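# Drive feeder screw into red-taped corner hole until tight

## Task

Take a screw from the screw feeder and turn it into the housing hole at the corner marked with red tape, running the screwdriver motor until it halts by itself at the torque limit (results show stopped_at_torque=1). Nothing may remain in the other three holes, not even a screw tip. Do not rotate or shift the screw once it is tight. If a screw was pressed in rather than turned, unscrew it completely and drive it again. Once tight, raise the screwdriver well clear above the screw head, release it and move away.

## Robot and tools

ROBOT. One arm carrying a powered screwdriver: a hex key inside a thin vacuum sleeve that can hold a screw on the key. The tool point is the tip of the hex key when unloaded. The key points along the tool point's own +z axis and can be pressed back by up to 12 mm. A flat block sticks out roughly 9 cm from the last joint's axis toward the screwdriver's -y side and rotates with it, so watch its clearance.

FRAMES. Result states are in the scene frame: origin on the table surface below the arm base, +z up, +y to the left when facing along +x. Positions are in metres, orientation is a wxyz quaternion, velocities are m/s and rad/s. The printed position may be slightly off, more at long reach. Motion commands, in contrast, are offsets in the tool point's own axes.

THE ROW. Every motion command uses a row of 9 numbers, each from -1 to 1, in this order: dx, dy, dz, rx, ry, rz, spindle, torque_limit, sleeve_vacuum. The first six are an offset of the tool point from its measured pose at the start of the action (for a call's first action, the pose in the last result). 1.0 equals 0.6 m for dx, dy, dz, or 180 degrees for the rotation vector rx, ry, rz. Spindle: +1 is 500 rpm clockwise (drives a screw in), -1 is the same speed reversed; it needs 0.5 s to spin up and keeps running between calls until you send 0. torque_limit maps linearly from 0.3 N m at -1 to 1.2 N m at +1. sleeve_vacuum above 0.01 holds a screw; anything else releases it. torque_limit and sleeve_vacuum stay at the last value sent.

TOOLS.
execute_actions(actions): a list of up to 15 actions; each action is a table of up to 15 rows, one row per 1/30 s step, and a short table repeats its final row to fill 15 steps. Each row is an offset from the action's start pose, not from the previous row. An empty list just returns the state and images. Per step the target is clipped to within 100 mm and 16 degrees of the measured pose, so large offsets need several actions; "Hand target" shows what the controller is heading for.
move(target, speed, stop_force, blocking): target is one 9-number row, an offset from the pose in the latest result. speed is m/s, 0.002 to 0.5 (default 0.25); turning rate is capped at twice that in rad/s. The path lasts 0.5 to 10 s and ignores obstacles. stop_force (N, 13 to 80, only after 0.2 s of scene time) ends the path when push against the motion rises that much; the arm backs off two steps and holds. Use it with very low speed for contact approaches; omit it when lifting off a surface; it is unreliable on moves that rotate. blocking=false returns after 0.5 s (not allowed with stop_force); then use wait or stop before sending more.
wait(seconds): 0 to 10, holds the last command.
stop(): brakes a running move; the spindle keeps going.
zoom_image(camera, region): camera is cam_high (672x504), cam_low (672x504) or cam_wrist (616x616); region [x0, y0, x1, y1] in pixels, at most 504 by 504.
finished_scene(scene): ends the current scene irreversibly; pass its number.

RESULT LINES. The move: line gives the ending (done, off_target, moving, held, fault, or contact when stop_force ended it) plus limits (paced = pose clipped; held = some steps blocked by the clearance check) and distance to target. "pose unreachable" means the clearance check altered the command. Wrist force and torque are in the tool's x y z axes; pressing on a surface reads as force pointing back into the arm; offsets up to about 5.5 N, noise up to about 3.4 N, saturation near 100 N. Screw fields: screw_detected=1 when sleeve_vacuum_kpa exceeds 30 (a head seals the sleeve); turns counts key revolutions, clockwise positive; stopped_at_torque=1 when tightening quit at 95 % of the torque limit.

SCREWING PROCEDURE. Hold vacuum on. Center the tool point on a screw's axis, about 2 mm below the head top, and turn slowly with spindle between -0.2 and 0.2: negative seats the key without advancing, positive also drives. While driving, follow the screw down 0.7 mm per turn. After a torque stop, positive spindle does nothing until spindle has stayed at or below 0 for 0.5 s. Loosening has no automatic stop; if turns stops changing, raise torque_limit. Always end an action with spindle 0 unless you intend it to run, since the arm will not follow the screw on its own.

HAZARDS. A joint reaching its load limit (shoulder pan and lift 287, elbow 130, wrists 46.9 N m) or any external force of 150 N triggers a 10 s fault stop that skips the rest of the call and switches the spindle off. The arm is stiff: commanding even slightly past a firm contact can fault, and faster touches hit harder. Motors warm under load: MOTOR HOT appears at 70 °C and brakes lock at 85 °C. Avoid dropping screws, knocking anything off the table, slamming or heavy pushing. Loose objects may occasionally be nudged by outside pushes. Commands are smoothed with about 0.17 s lag, and the arm may still be travelling when a result arrives.

Each tool is called after "Call:" as name(argument=value, ...), one argument or row to a line, values as JSON.

## Session

Call:
execute_actions(
  actions=[],
)

Scene clock: 0.00 s.
end_effector_position=(+0.4035, +0.2524, +0.3583) sleeve_vacuum_kpa=0 screw_detected=0 stopped_at_torque=0 turns=0.00 end_effector_quat_wxyz=(+0.267, +0.641, +0.667, -0.270) end_effector_velocity=(-0.001, -0.001, -0.000) end_effector_angular_velocity=(+0.001, +0.000, -0.002)
Joint positions: [-0.455 -2.118  2.163 -1.614 -1.572 -0.455]
Joint velocities: [-0.001  0.     0.001  0.001  0.     0.   ]
Wrist force (N, on the end effector, along its own x y z axes, offset not removed): no reading
Wrist torque (N m, same axes, about the end effector's origin, offset not removed): no reading
Hand target: +0.403, +0.252, +0.358; +0.267, +0.641, +0.667, -0.270

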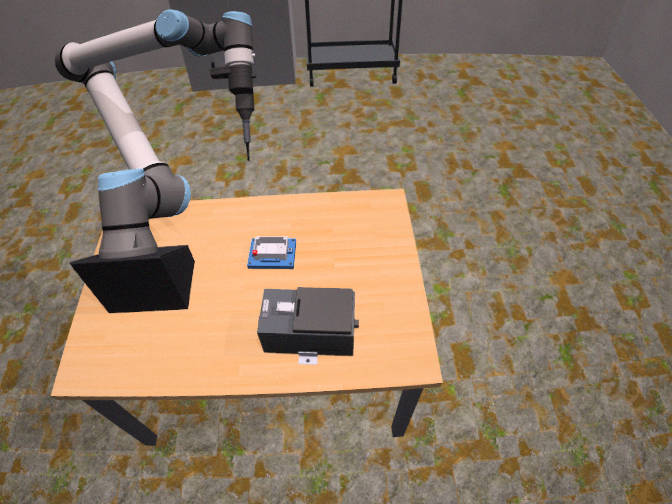

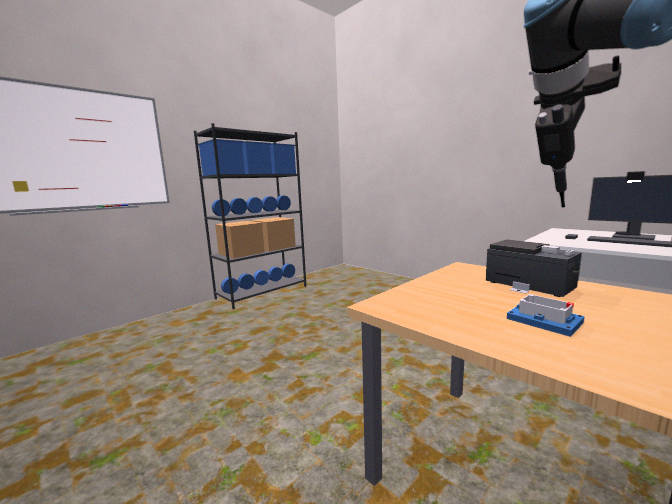

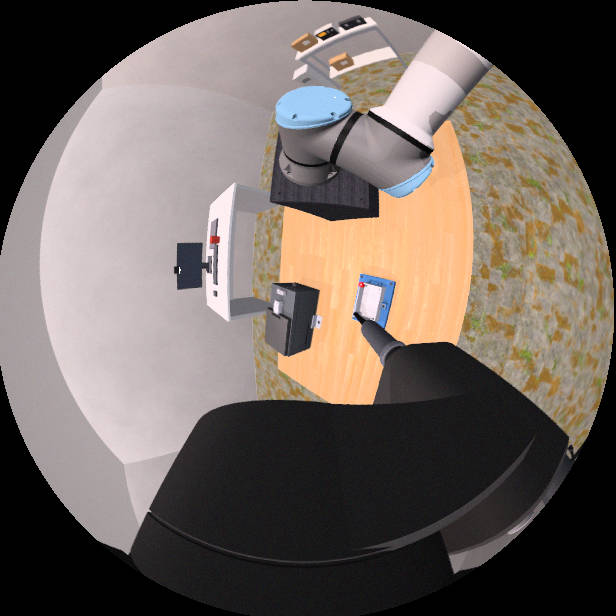

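Call:
move(
  target=[-0.345,0.05,0.69,0,0.25,0,0,0,0],
  speed=0.3,
)

Call:
zoom_image(
  camera="cam_wrist",
  region=[300,270,400,360],
)

Call:
zoom_image(
  camera="cam_high",
  region=[240,270,310,330],
)

Scene clock: 3.83 s.
end_effector_position=(+0.4453, -0.1835, +0.2079) sleeve_vacuum_kpa=0 screw_detected=0 stopped_at_torque=0 turns=0.00 end_effector_quat_wxyz=(-0.009, +0.695, +0.719, -0.003) end_effector_velocity=(-0.001, -0.001, -0.001) end_effector_angular_velocity=(+0.003, +0.001, -0.001)
Joint positions: [-1.101 -1.013  2.202 -2.03  -1.245 -1.226]
Joint velocities: [-0.001  0.004 -0.001  0.001 -0.    -0.001]
Wrist force (N, on the end effector, along its own x y z axes, offset not removed): [3.3 -2.1 2.9]
Wrist torque (N m, same axes, about the end effector's origin, offset not removed): [-0.66 -0.65 0.11]
Hand target: +0.445, -0.184, +0.208; -0.009, +0.695, +0.719, -0.003
Off the commanded pose: 0.001 m, 0 deg.
move: done

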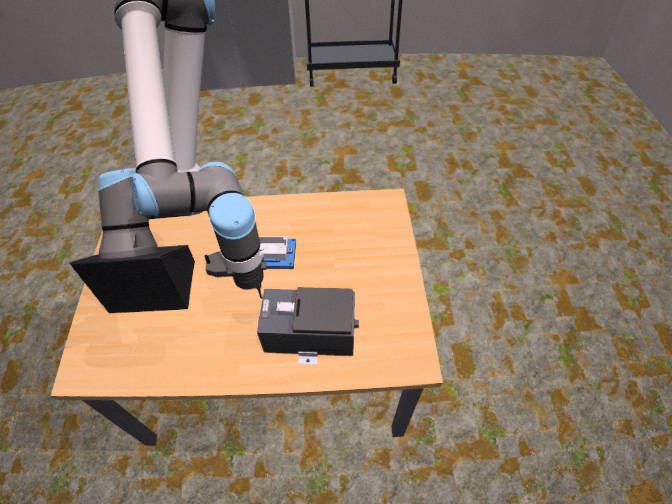

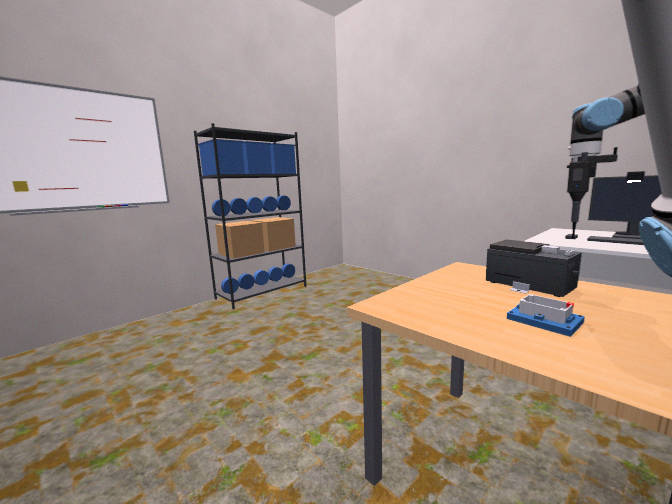

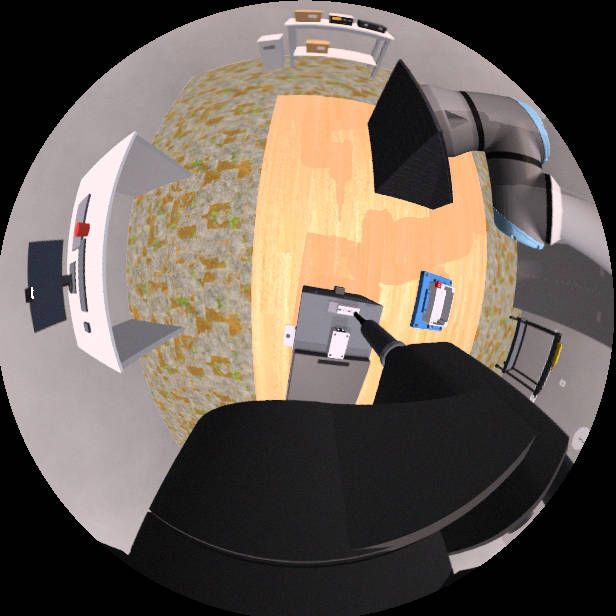

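Region (300, 270, 400, 360) of cam_wrist's 616x616 image, scaled by 5.040, with more detail than that image has; it fills the top 454 rows of this view, and the rest is white.

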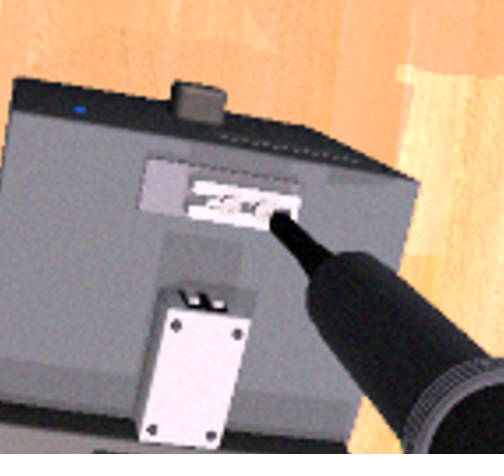

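Region (240, 270, 310, 330) of cam_high's 672x504 image, scaled by 7.200, with more detail than that image has; it fills the top 432 rows of this view, and the rest is white.

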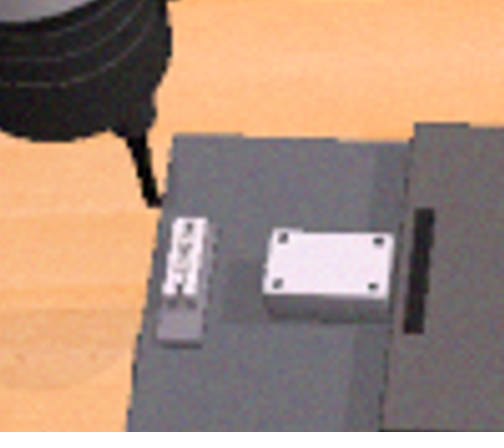

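Call:
move(
  target=[-0.005,0.017,0.066,0,0,0.006,0,0,0],
  speed=0.1,
)

Call:
zoom_image(
  camera="cam_wrist",
  region=[325,290,375,335],
)

Call:
zoom_image(
  camera="cam_high",
  region=[250,290,280,320],
)

Scene clock: 5.90 s.
end_effector_position=(+0.4549, -0.1859, +0.1683) sleeve_vacuum_kpa=0 screw_detected=0 stopped_at_torque=0 turns=0.00 end_effector_quat_wxyz=(-0.009, +0.701, +0.713, -0.003) end_effector_velocity=(+0.000, +0.001, -0.002) end_effector_angular_velocity=(+0.001, +0.001, +0.001)
Joint positions: [-1.069 -0.963  2.225 -2.112 -1.224 -1.182]
Joint velocities: [ 0.003  0.001  0.002 -0.002  0.001  0.002]
Wrist force (N, on the end effector, along its own x y z axes, offset not removed): [3.6 -2.6 3.1]
Wrist torque (N m, same axes, about the end effector's origin, offset not removed): [-0.77 -0.74 0.14]
Hand target: +0.455, -0.186, +0.168; -0.009, +0.701, +0.713, -0.003
Off the commanded pose: 0.000 m, 0 deg.
move: done

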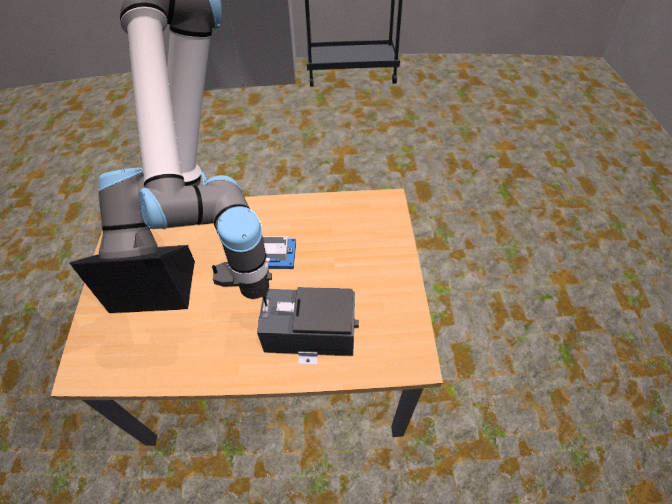

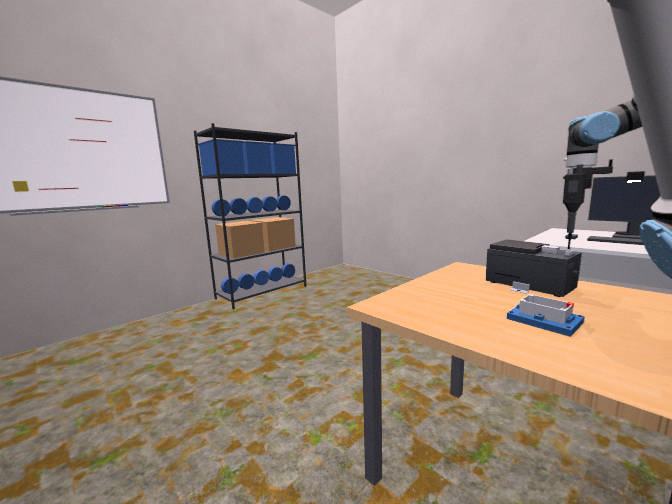

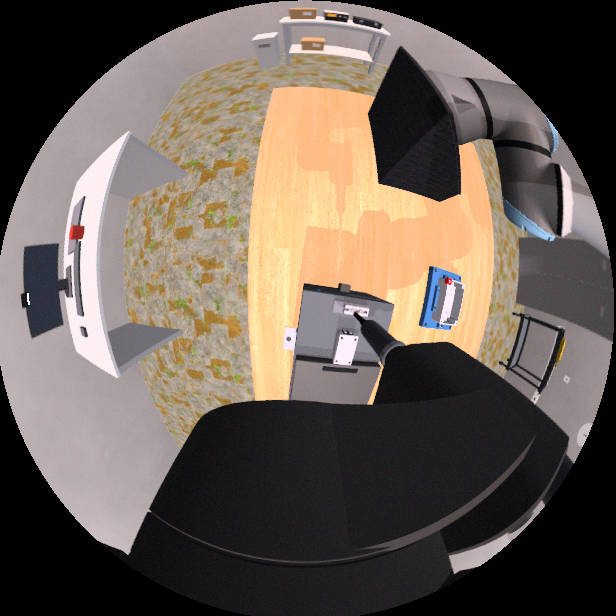

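Region (325, 290, 375, 335) of cam_wrist's 616x616 image, scaled by 10.080, with more detail than that image has; it fills the top 454 rows of this view, and the rest is white.

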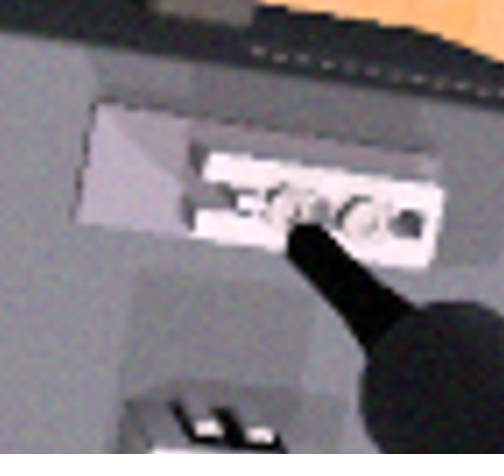

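Region (250, 290, 280, 320) of cam_high's 672x504 image, scaled by 16.800, with more detail than that image has.

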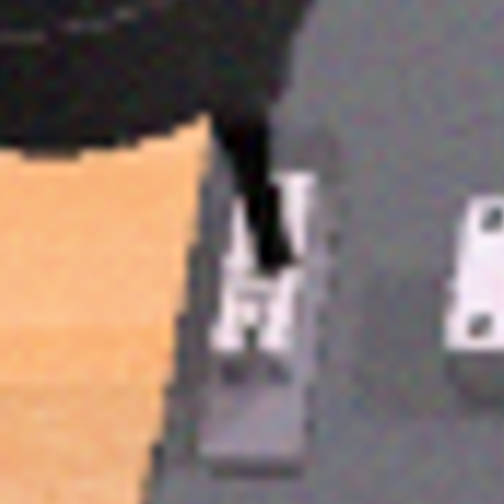

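Call:
move(
  target=[-0.0007,-0.005,0.005,0,0,0,0,0,0],
  speed=0.03,
)

Call:
zoom_image(
  camera="cam_wrist",
  region=[325,290,375,335],
)

Call:
zoom_image(
  camera="cam_high",
  region=[250,290,280,320],
)

Scene clock: 7.63 s.
end_effector_position=(+0.4519, -0.1863, +0.1653) sleeve_vacuum_kpa=0 screw_detected=0 stopped_at_torque=0 turns=0.00 end_effector_quat_wxyz=(-0.009, +0.701, +0.713, -0.003) end_effector_velocity=(-0.001, +0.002, -0.002) end_effector_angular_velocity=(+0.002, +0.001, +0.000)
Joint positions: [-1.072 -0.961  2.232 -2.119 -1.226 -1.184]
Joint velocities: [ 0.001  0.001  0.003 -0.001  0.001 -0.   ]
Wrist force (N, on the end effector, along its own x y z axes, offset not removed): [3.2 -2.5 -1.4]
Wrist torque (N m, same axes, about the end effector's origin, offset not removed): [-0.94 -0.45 0.19]
Hand target: +0.452, -0.186, +0.165; -0.009, +0.701, +0.713, -0.003
Off the commanded pose: 0.000 m, 0 deg.
move: done

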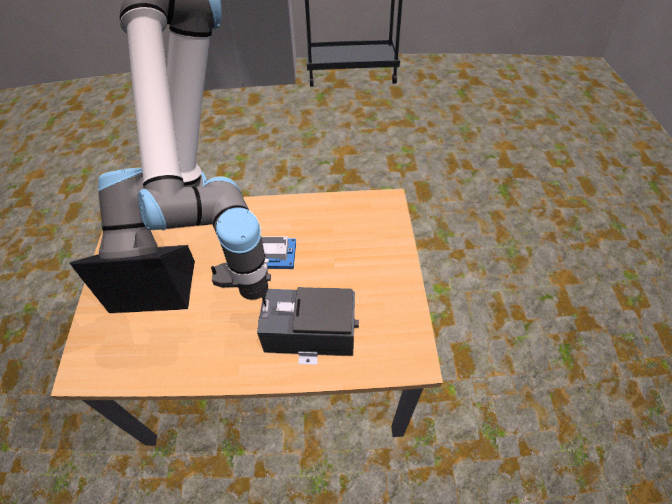

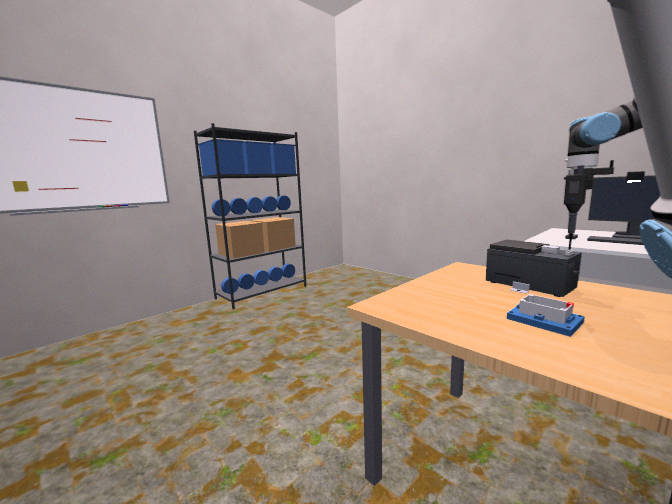

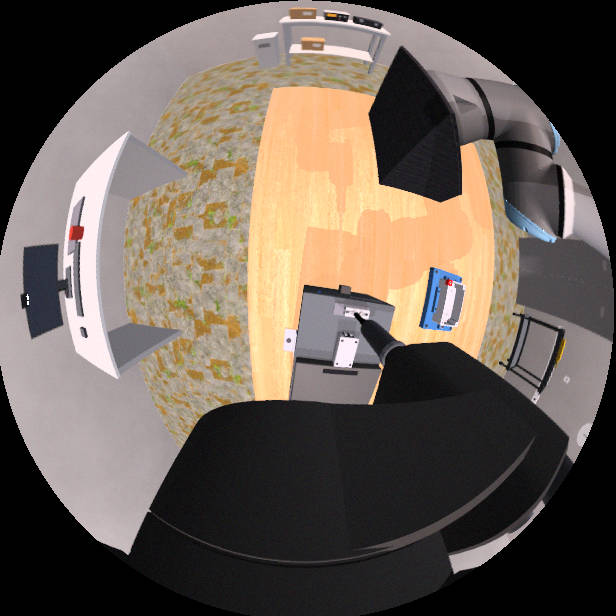

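Region (325, 290, 375, 335) of cam_wrist's 616x616 image, scaled by 10.080, with more detail than that image has; it fills the top 454 rows of this view, and the rest is white.

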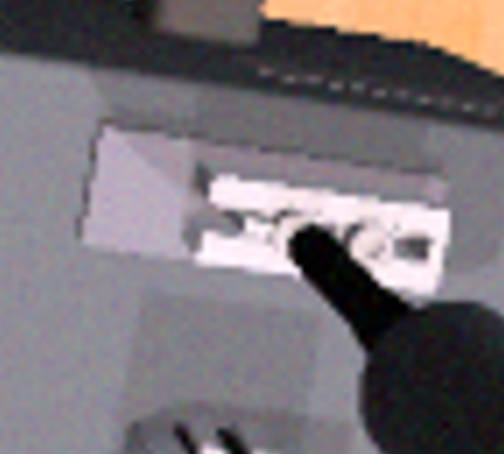

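Region (250, 290, 280, 320) of cam_high's 672x504 image, scaled by 16.800, with more detail than that image has.

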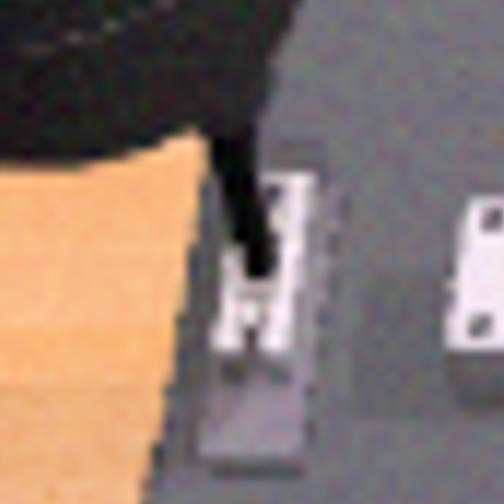

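Call:
move(
  target=[0,0,0.009,0,0,0,-0.15,0,1],
  speed=0.004,
)

Call:
zoom_image(
  camera="cam_wrist",
  region=[325,290,375,335],
)

Scene clock: 10.20 s.
end_effector_position=(+0.4518, -0.1863, +0.1600) sleeve_vacuum_kpa=14 screw_detected=0 stopped_at_torque=0 turns=-1.93 end_effector_quat_wxyz=(-0.009, +0.701, +0.713, -0.003) end_effector_velocity=(-0.000, +0.000, -0.001) end_effector_angular_velocity=(+0.001, +0.000, -0.000)
Joint positions: [-1.069 -0.955  2.236 -2.131 -1.224 -1.182]
Joint velocities: [ 0.     0.001  0.    -0.     0.001  0.   ]
Wrist force (N, on the end effector, along its own x y z axes, offset not removed): [0.7 -2.8 -4.1]
Wrist torque (N m, same axes, about the end effector's origin, offset not removed): [-0.75 -0.16 0.14]
Hand target: +0.452, -0.186, +0.160; -0.009, +0.701, +0.713, -0.003
Off the commanded pose: 0.000 m, 0 deg.
move: done

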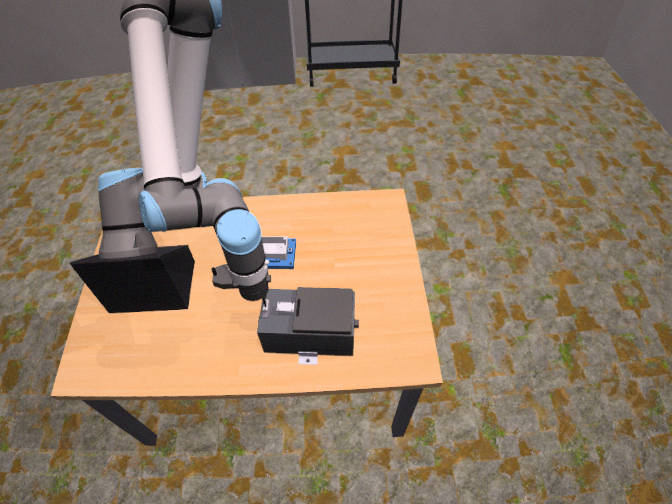

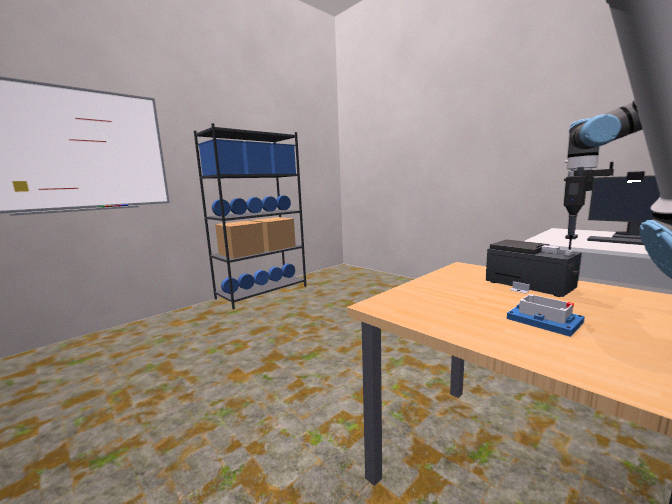

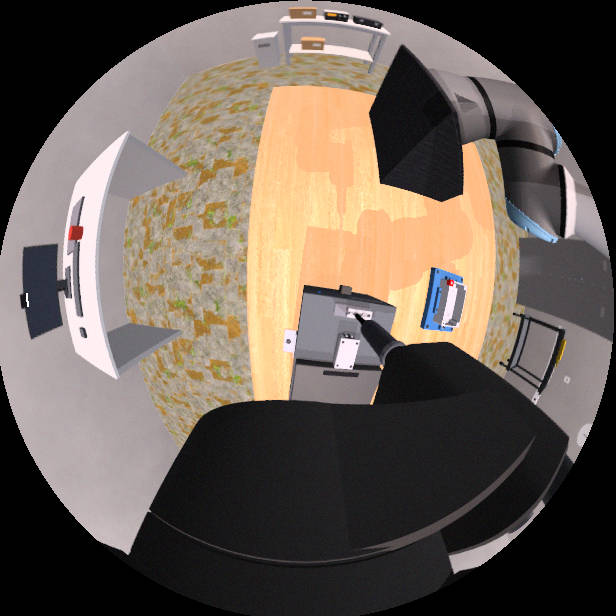

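Region (325, 290, 375, 335) of cam_wrist's 616x616 image, scaled by 10.080, with more detail than that image has; it fills the top 454 rows of this view, and the rest is white.

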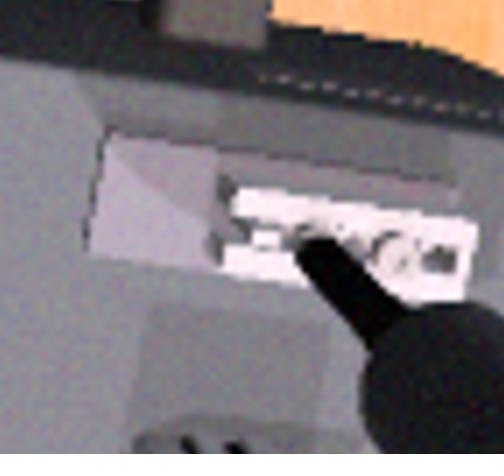

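Call:
move(
  target=[0,0,-0.007,0,0,0,-0.15,0,1],
  speed=0.02,
)

Call:
move(
  target=[0.0026,-0.0017,0,0,0,0,-0.15,0,1],
  speed=0.02,
)

Call:
move(
  target=[0,0,0.008,0,0,0,-0.15,0,1],
  speed=0.004,
)

Call:
zoom_image(
  camera="cam_wrist",
  region=[325,290,375,335],
)

Scene clock: 11.93 s.
end_effector_position=(+0.4519, -0.1863, +0.1641) sleeve_vacuum_kpa=14 screw_detected=0 stopped_at_torque=0 turns=-4.10 end_effector_quat_wxyz=(-0.009, +0.701, +0.713, -0.003) end_effector_velocity=(+0.001, -0.001, +0.002) end_effector_angular_velocity=(-0.003, -0.001, +0.001)
Joint positions: [-1.071 -0.96   2.233 -2.122 -1.225 -1.184]
Joint velocities: [-0.    -0.002 -0.002  0.001 -0.001 -0.   ]
Wrist force (N, on the end effector, along its own x y z axes, offset not removed): [1.4 -3.3 -4.9]
Wrist torque (N m, same axes, about the end effector's origin, offset not removed): [-0.91 -0.53 0.16]
Hand target: +0.452, -0.186, +0.164; -0.009, +0.701, +0.713, -0.003
Off the commanded pose: 0.000 m, 0 deg.
move: done

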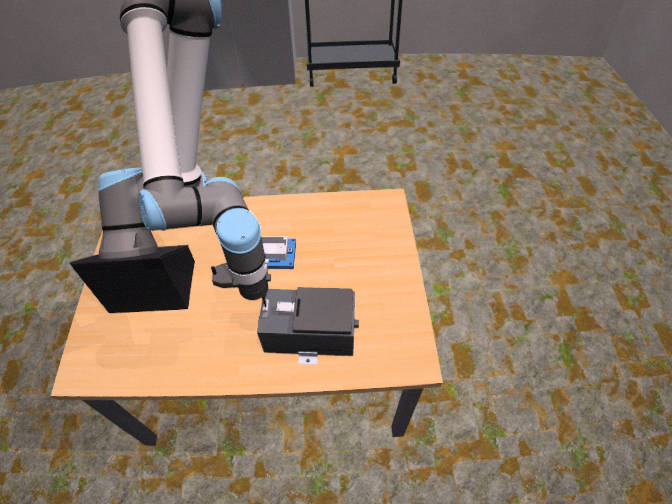

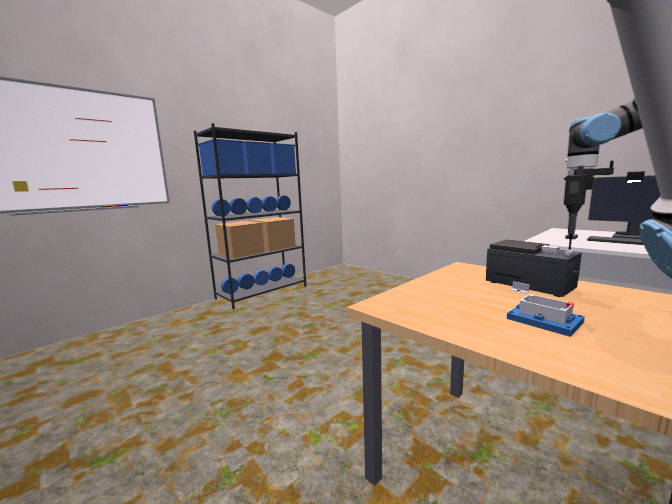

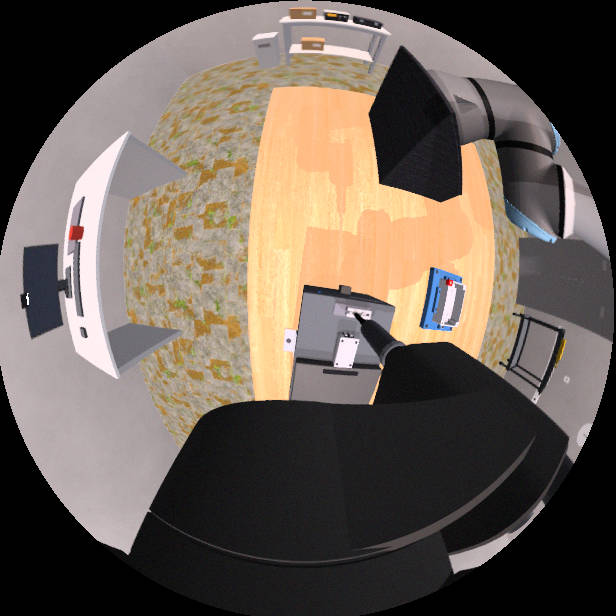

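Scene clock: 12.63 s.
end_effector_position=(+0.4509, -0.1848, +0.1641) sleeve_vacuum_kpa=40 screw_detected=1 stopped_at_torque=0 turns=-4.97 end_effector_quat_wxyz=(-0.009, +0.701, +0.713, -0.003) end_effector_velocity=(-0.001, +0.002, -0.001) end_effector_angular_velocity=(+0.002, +0.001, +0.000)
Joint positions: [-1.071 -0.963  2.236 -2.122 -1.226 -1.184]
Joint velocities: [ 0.001 -0.001  0.002  0.001  0.    -0.   ]
Wrist force (N, on the end effector, along its own x y z axes, offset not removed): [-2.9 0.5 -1.4]
Wrist torque (N m, same axes, about the end effector's origin, offset not removed): [-0.42 -0.69 0.08]
Hand target: +0.451, -0.185, +0.164; -0.009, +0.701, +0.713, -0.003
Off the commanded pose: 0.000 m, 0 deg.
move: done

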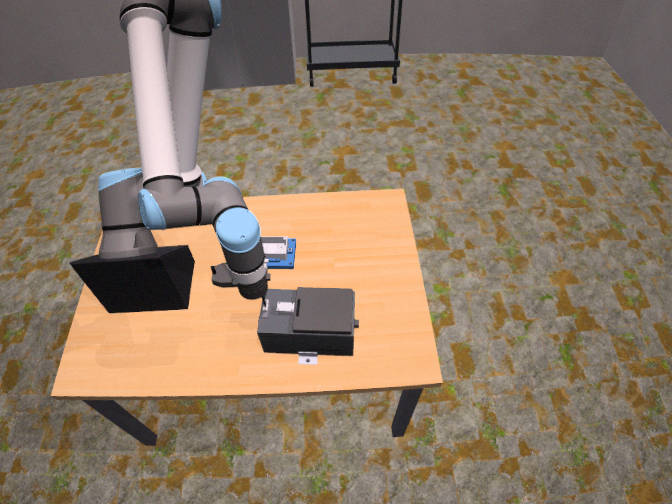

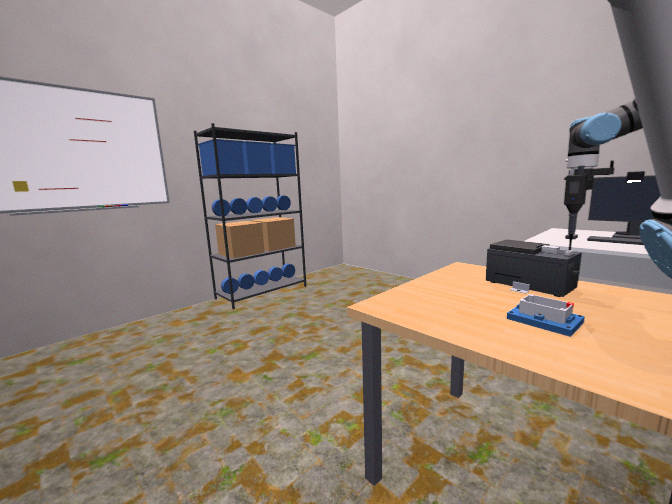

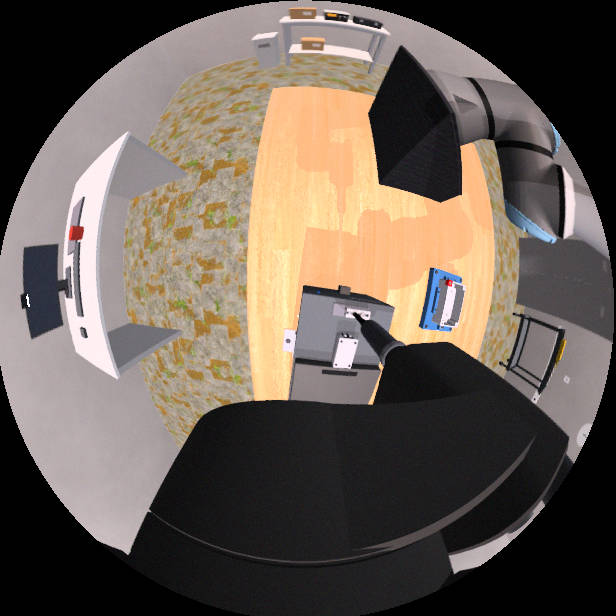

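Scene clock: 14.07 s.
end_effector_position=(+0.4508, -0.1848, +0.1594) sleeve_vacuum_kpa=40 screw_detected=1 stopped_at_torque=0 turns=-6.76 end_effector_quat_wxyz=(-0.009, +0.701, +0.713, -0.003) end_effector_velocity=(+0.000, -0.000, -0.001) end_effector_angular_velocity=(-0.001, -0.001, +0.001)
Joint positions: [-1.069 -0.958  2.24  -2.132 -1.224 -1.182]
Joint velocities: [ 0.     0.     0.002 -0.004  0.     0.   ]
Wrist force (N, on the end effector, along its own x y z axes, offset not removed): [-5.3 -0.4 -5.7]
Wrist torque (N m, same axes, about the end effector's origin, offset not removed): [-0.56 -0.14 0.11]
Hand target: +0.451, -0.185, +0.159; -0.009, +0.701, +0.713, -0.003
Off the commanded pose: 0.000 m, 0 deg.
move: done

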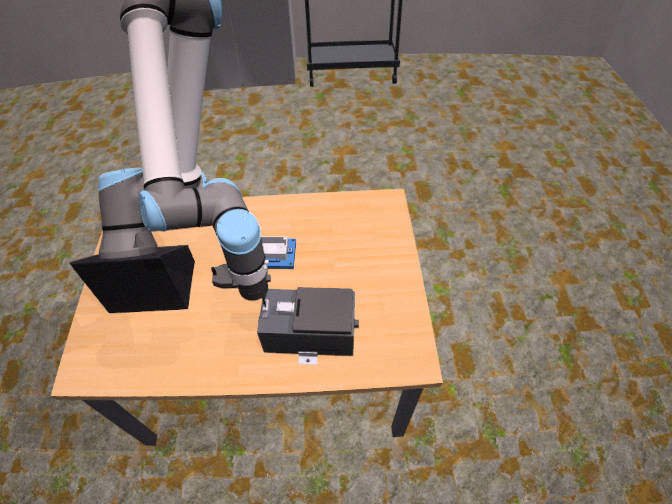

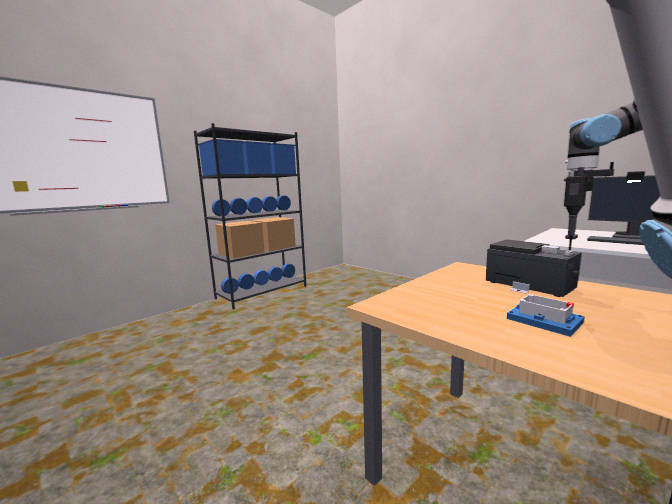

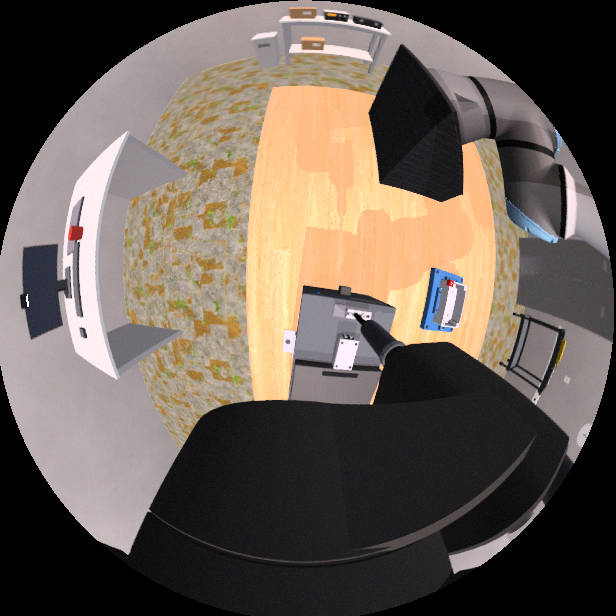

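Region (325, 290, 375, 335) of cam_wrist's 616x616 image, scaled by 10.080, with more detail than that image has; it fills the top 454 rows of this view, and the rest is white.

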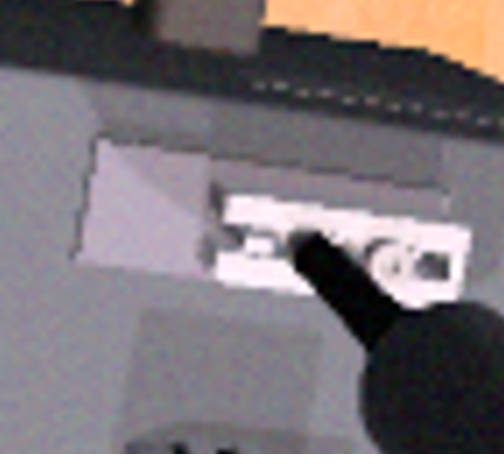

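Call:
move(
  target=[0,0,-0.07,0,0,0,0,0,1],
  speed=0.12,
)

Call:
move(
  target=[0.40,-0.10,0,0,0,0,0,0,1],
  speed=0.25,
)

Call:
move(
  target=[0.083,-0.01,0.18,0,0,0,0,0,1],
  speed=0.2,
)

Call:
zoom_image(
  camera="cam_wrist",
  region=[310,260,410,350],
)

Call:
zoom_image(
  camera="cam_high",
  region=[235,220,300,275],
)

Scene clock: 16.47 s.
end_effector_position=(+0.4515, -0.1851, +0.2012) sleeve_vacuum_kpa=39 screw_detected=1 stopped_at_torque=0 turns=-8.72 end_effector_quat_wxyz=(-0.009, +0.701, +0.713, -0.003) end_effector_velocity=(-0.001, -0.000, +0.001) end_effector_angular_velocity=(+0.000, +0.000, -0.001)
Joint positions: [-1.092 -1.001  2.2   -2.043 -1.239 -1.2  ]
Joint velocities: [-0.002 -0.001 -0.001  0.002 -0.001 -0.001]
Wrist force (N, on the end effector, along its own x y z axes, offset not removed): [2.4 -1.4 3.1]
Wrist torque (N m, same axes, about the end effector's origin, offset not removed): [-0.32 -0.27 0.08]
Hand target: +0.452, -0.185, +0.201; -0.009, +0.701, +0.713, -0.003
Off the commanded pose: 0.000 m, 0 deg.
move: done

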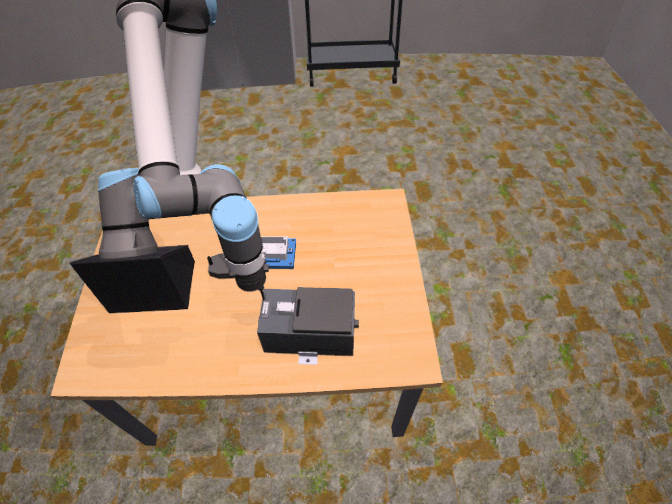

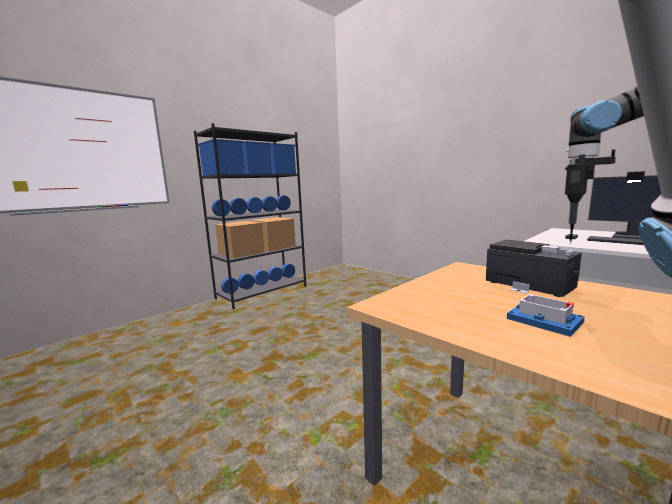

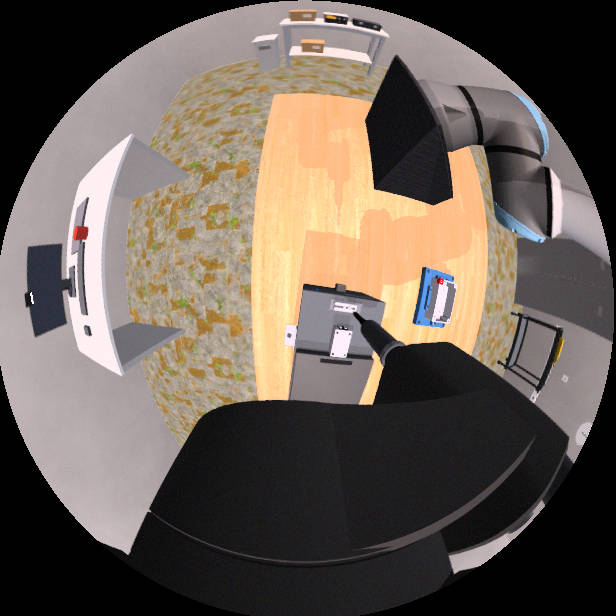

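Scene clock: 18.00 s.
end_effector_position=(+0.3881, +0.0538, +0.2040) sleeve_vacuum_kpa=39 screw_detected=1 stopped_at_torque=0 turns=-8.72 end_effector_quat_wxyz=(-0.009, +0.701, +0.713, -0.004) end_effector_velocity=(-0.001, +0.002, +0.000) end_effector_angular_velocity=(+0.001, +0.002, +0.000)
Joint positions: [-1.027 -1.518  2.452 -1.796 -1.196 -1.148]
Joint velocities: [ 0.002 -0.003 -0.     0.005 -0.     0.   ]
Wrist force (N, on the end effector, along its own x y z axes, offset not removed): [1.8 -1.0 2.7]
Wrist torque (N m, same axes, about the end effector's origin, offset not removed): [-0.32 -0.25 -0.01]
Hand target: +0.388, +0.054, +0.204; -0.009, +0.701, +0.713, -0.004
Off the commanded pose: 0.000 m, 0 deg.
move: done

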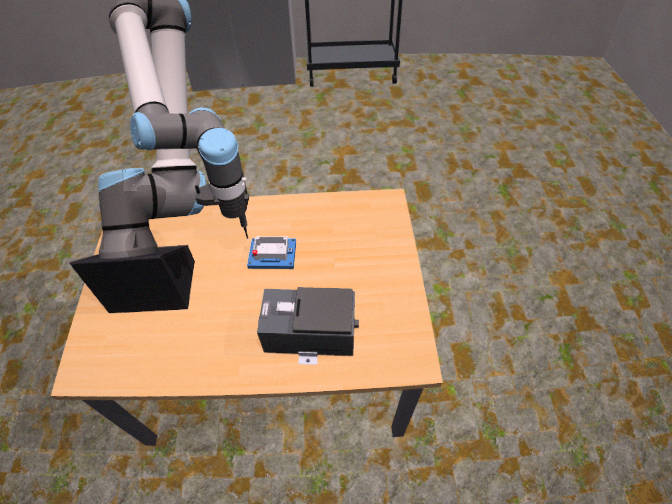

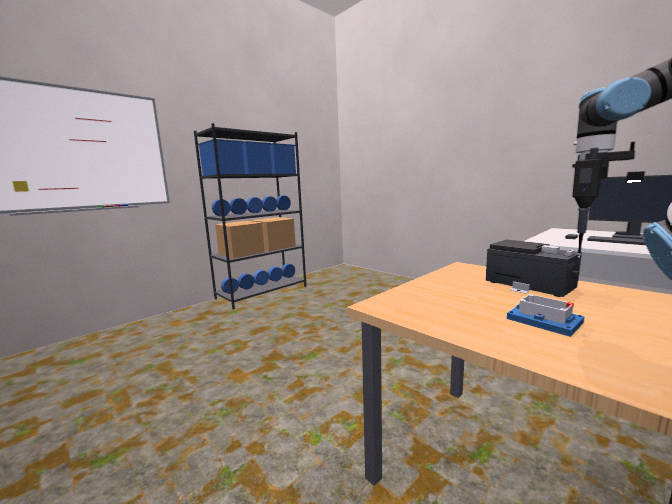

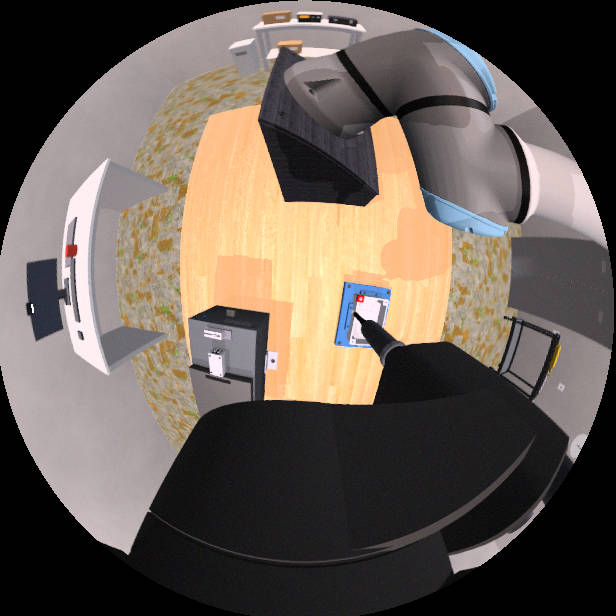

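Scene clock: 19.13 s.
end_effector_position=(+0.3795, +0.1042, +0.0965) sleeve_vacuum_kpa=39 screw_detected=1 stopped_at_torque=0 turns=-8.72 end_effector_quat_wxyz=(-0.009, +0.701, +0.713, -0.004) end_effector_velocity=(-0.000, +0.001, -0.001) end_effector_angular_velocity=(+0.001, +0.002, -0.000)
Joint positions: [-0.886 -1.519  2.603 -1.995 -1.107 -1.028]
Joint velocities: [ 0.003  0.003  0.001 -0.003  0.001  0.002]
Wrist force (N, on the end effector, along its own x y z axes, offset not removed): [3.8 -1.0 0.8]
Wrist torque (N m, same axes, about the end effector's origin, offset not removed): [-0.33 -0.94 0.02]
Hand target: +0.380, +0.104, +0.096; -0.009, +0.701, +0.713, -0.004
Off the commanded pose: 0.000 m, 0 deg.
move: done

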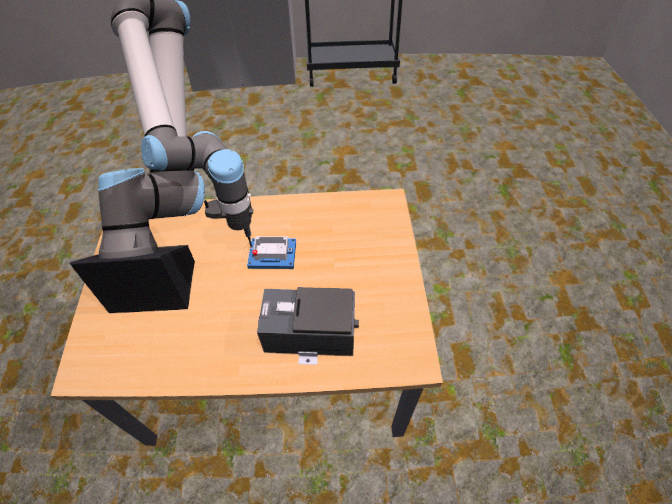

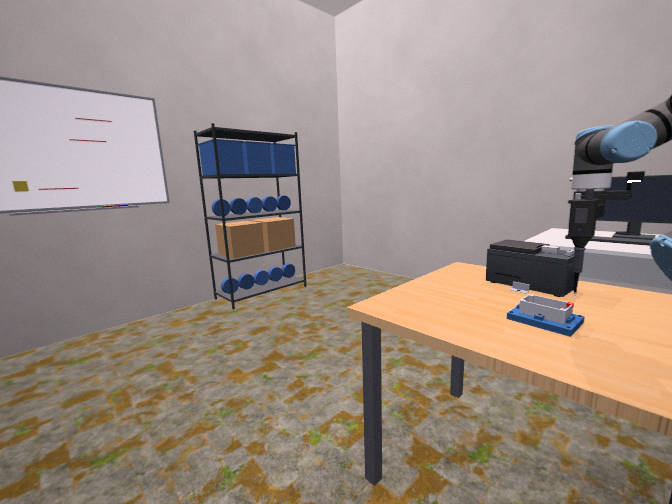

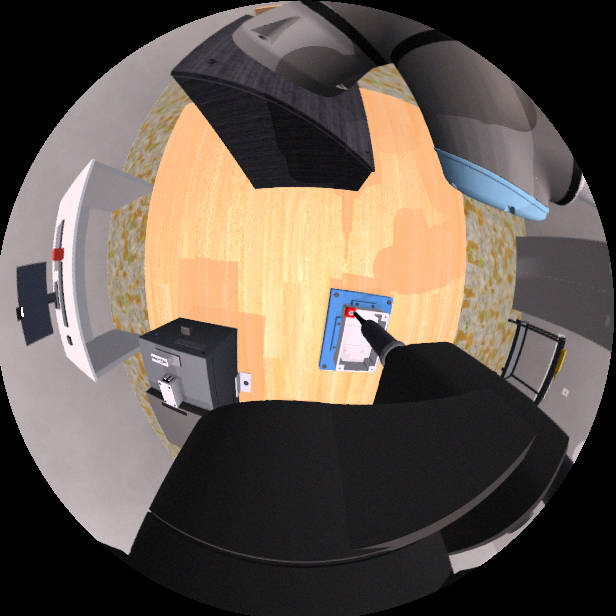

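Region (310, 260, 410, 350) of cam_wrist's 616x616 image, scaled by 5.040, with more detail than that image has; it fills the top 454 rows of this view, and the rest is white.

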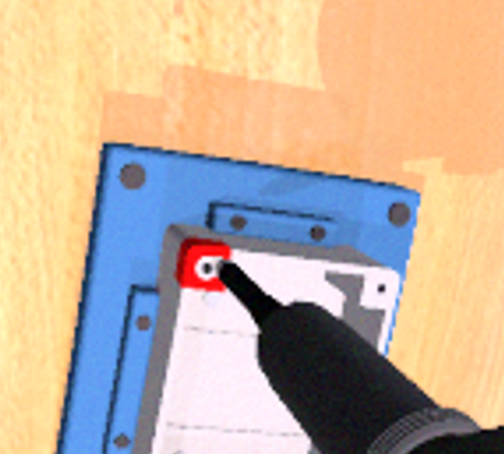

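Region (235, 220, 300, 275) of cam_high's 672x504 image, scaled by 7.754, with more detail than that image has; it fills the top 426 rows of this view, and the rest is white.

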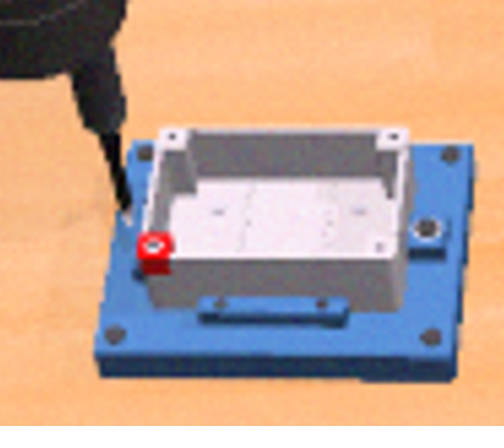

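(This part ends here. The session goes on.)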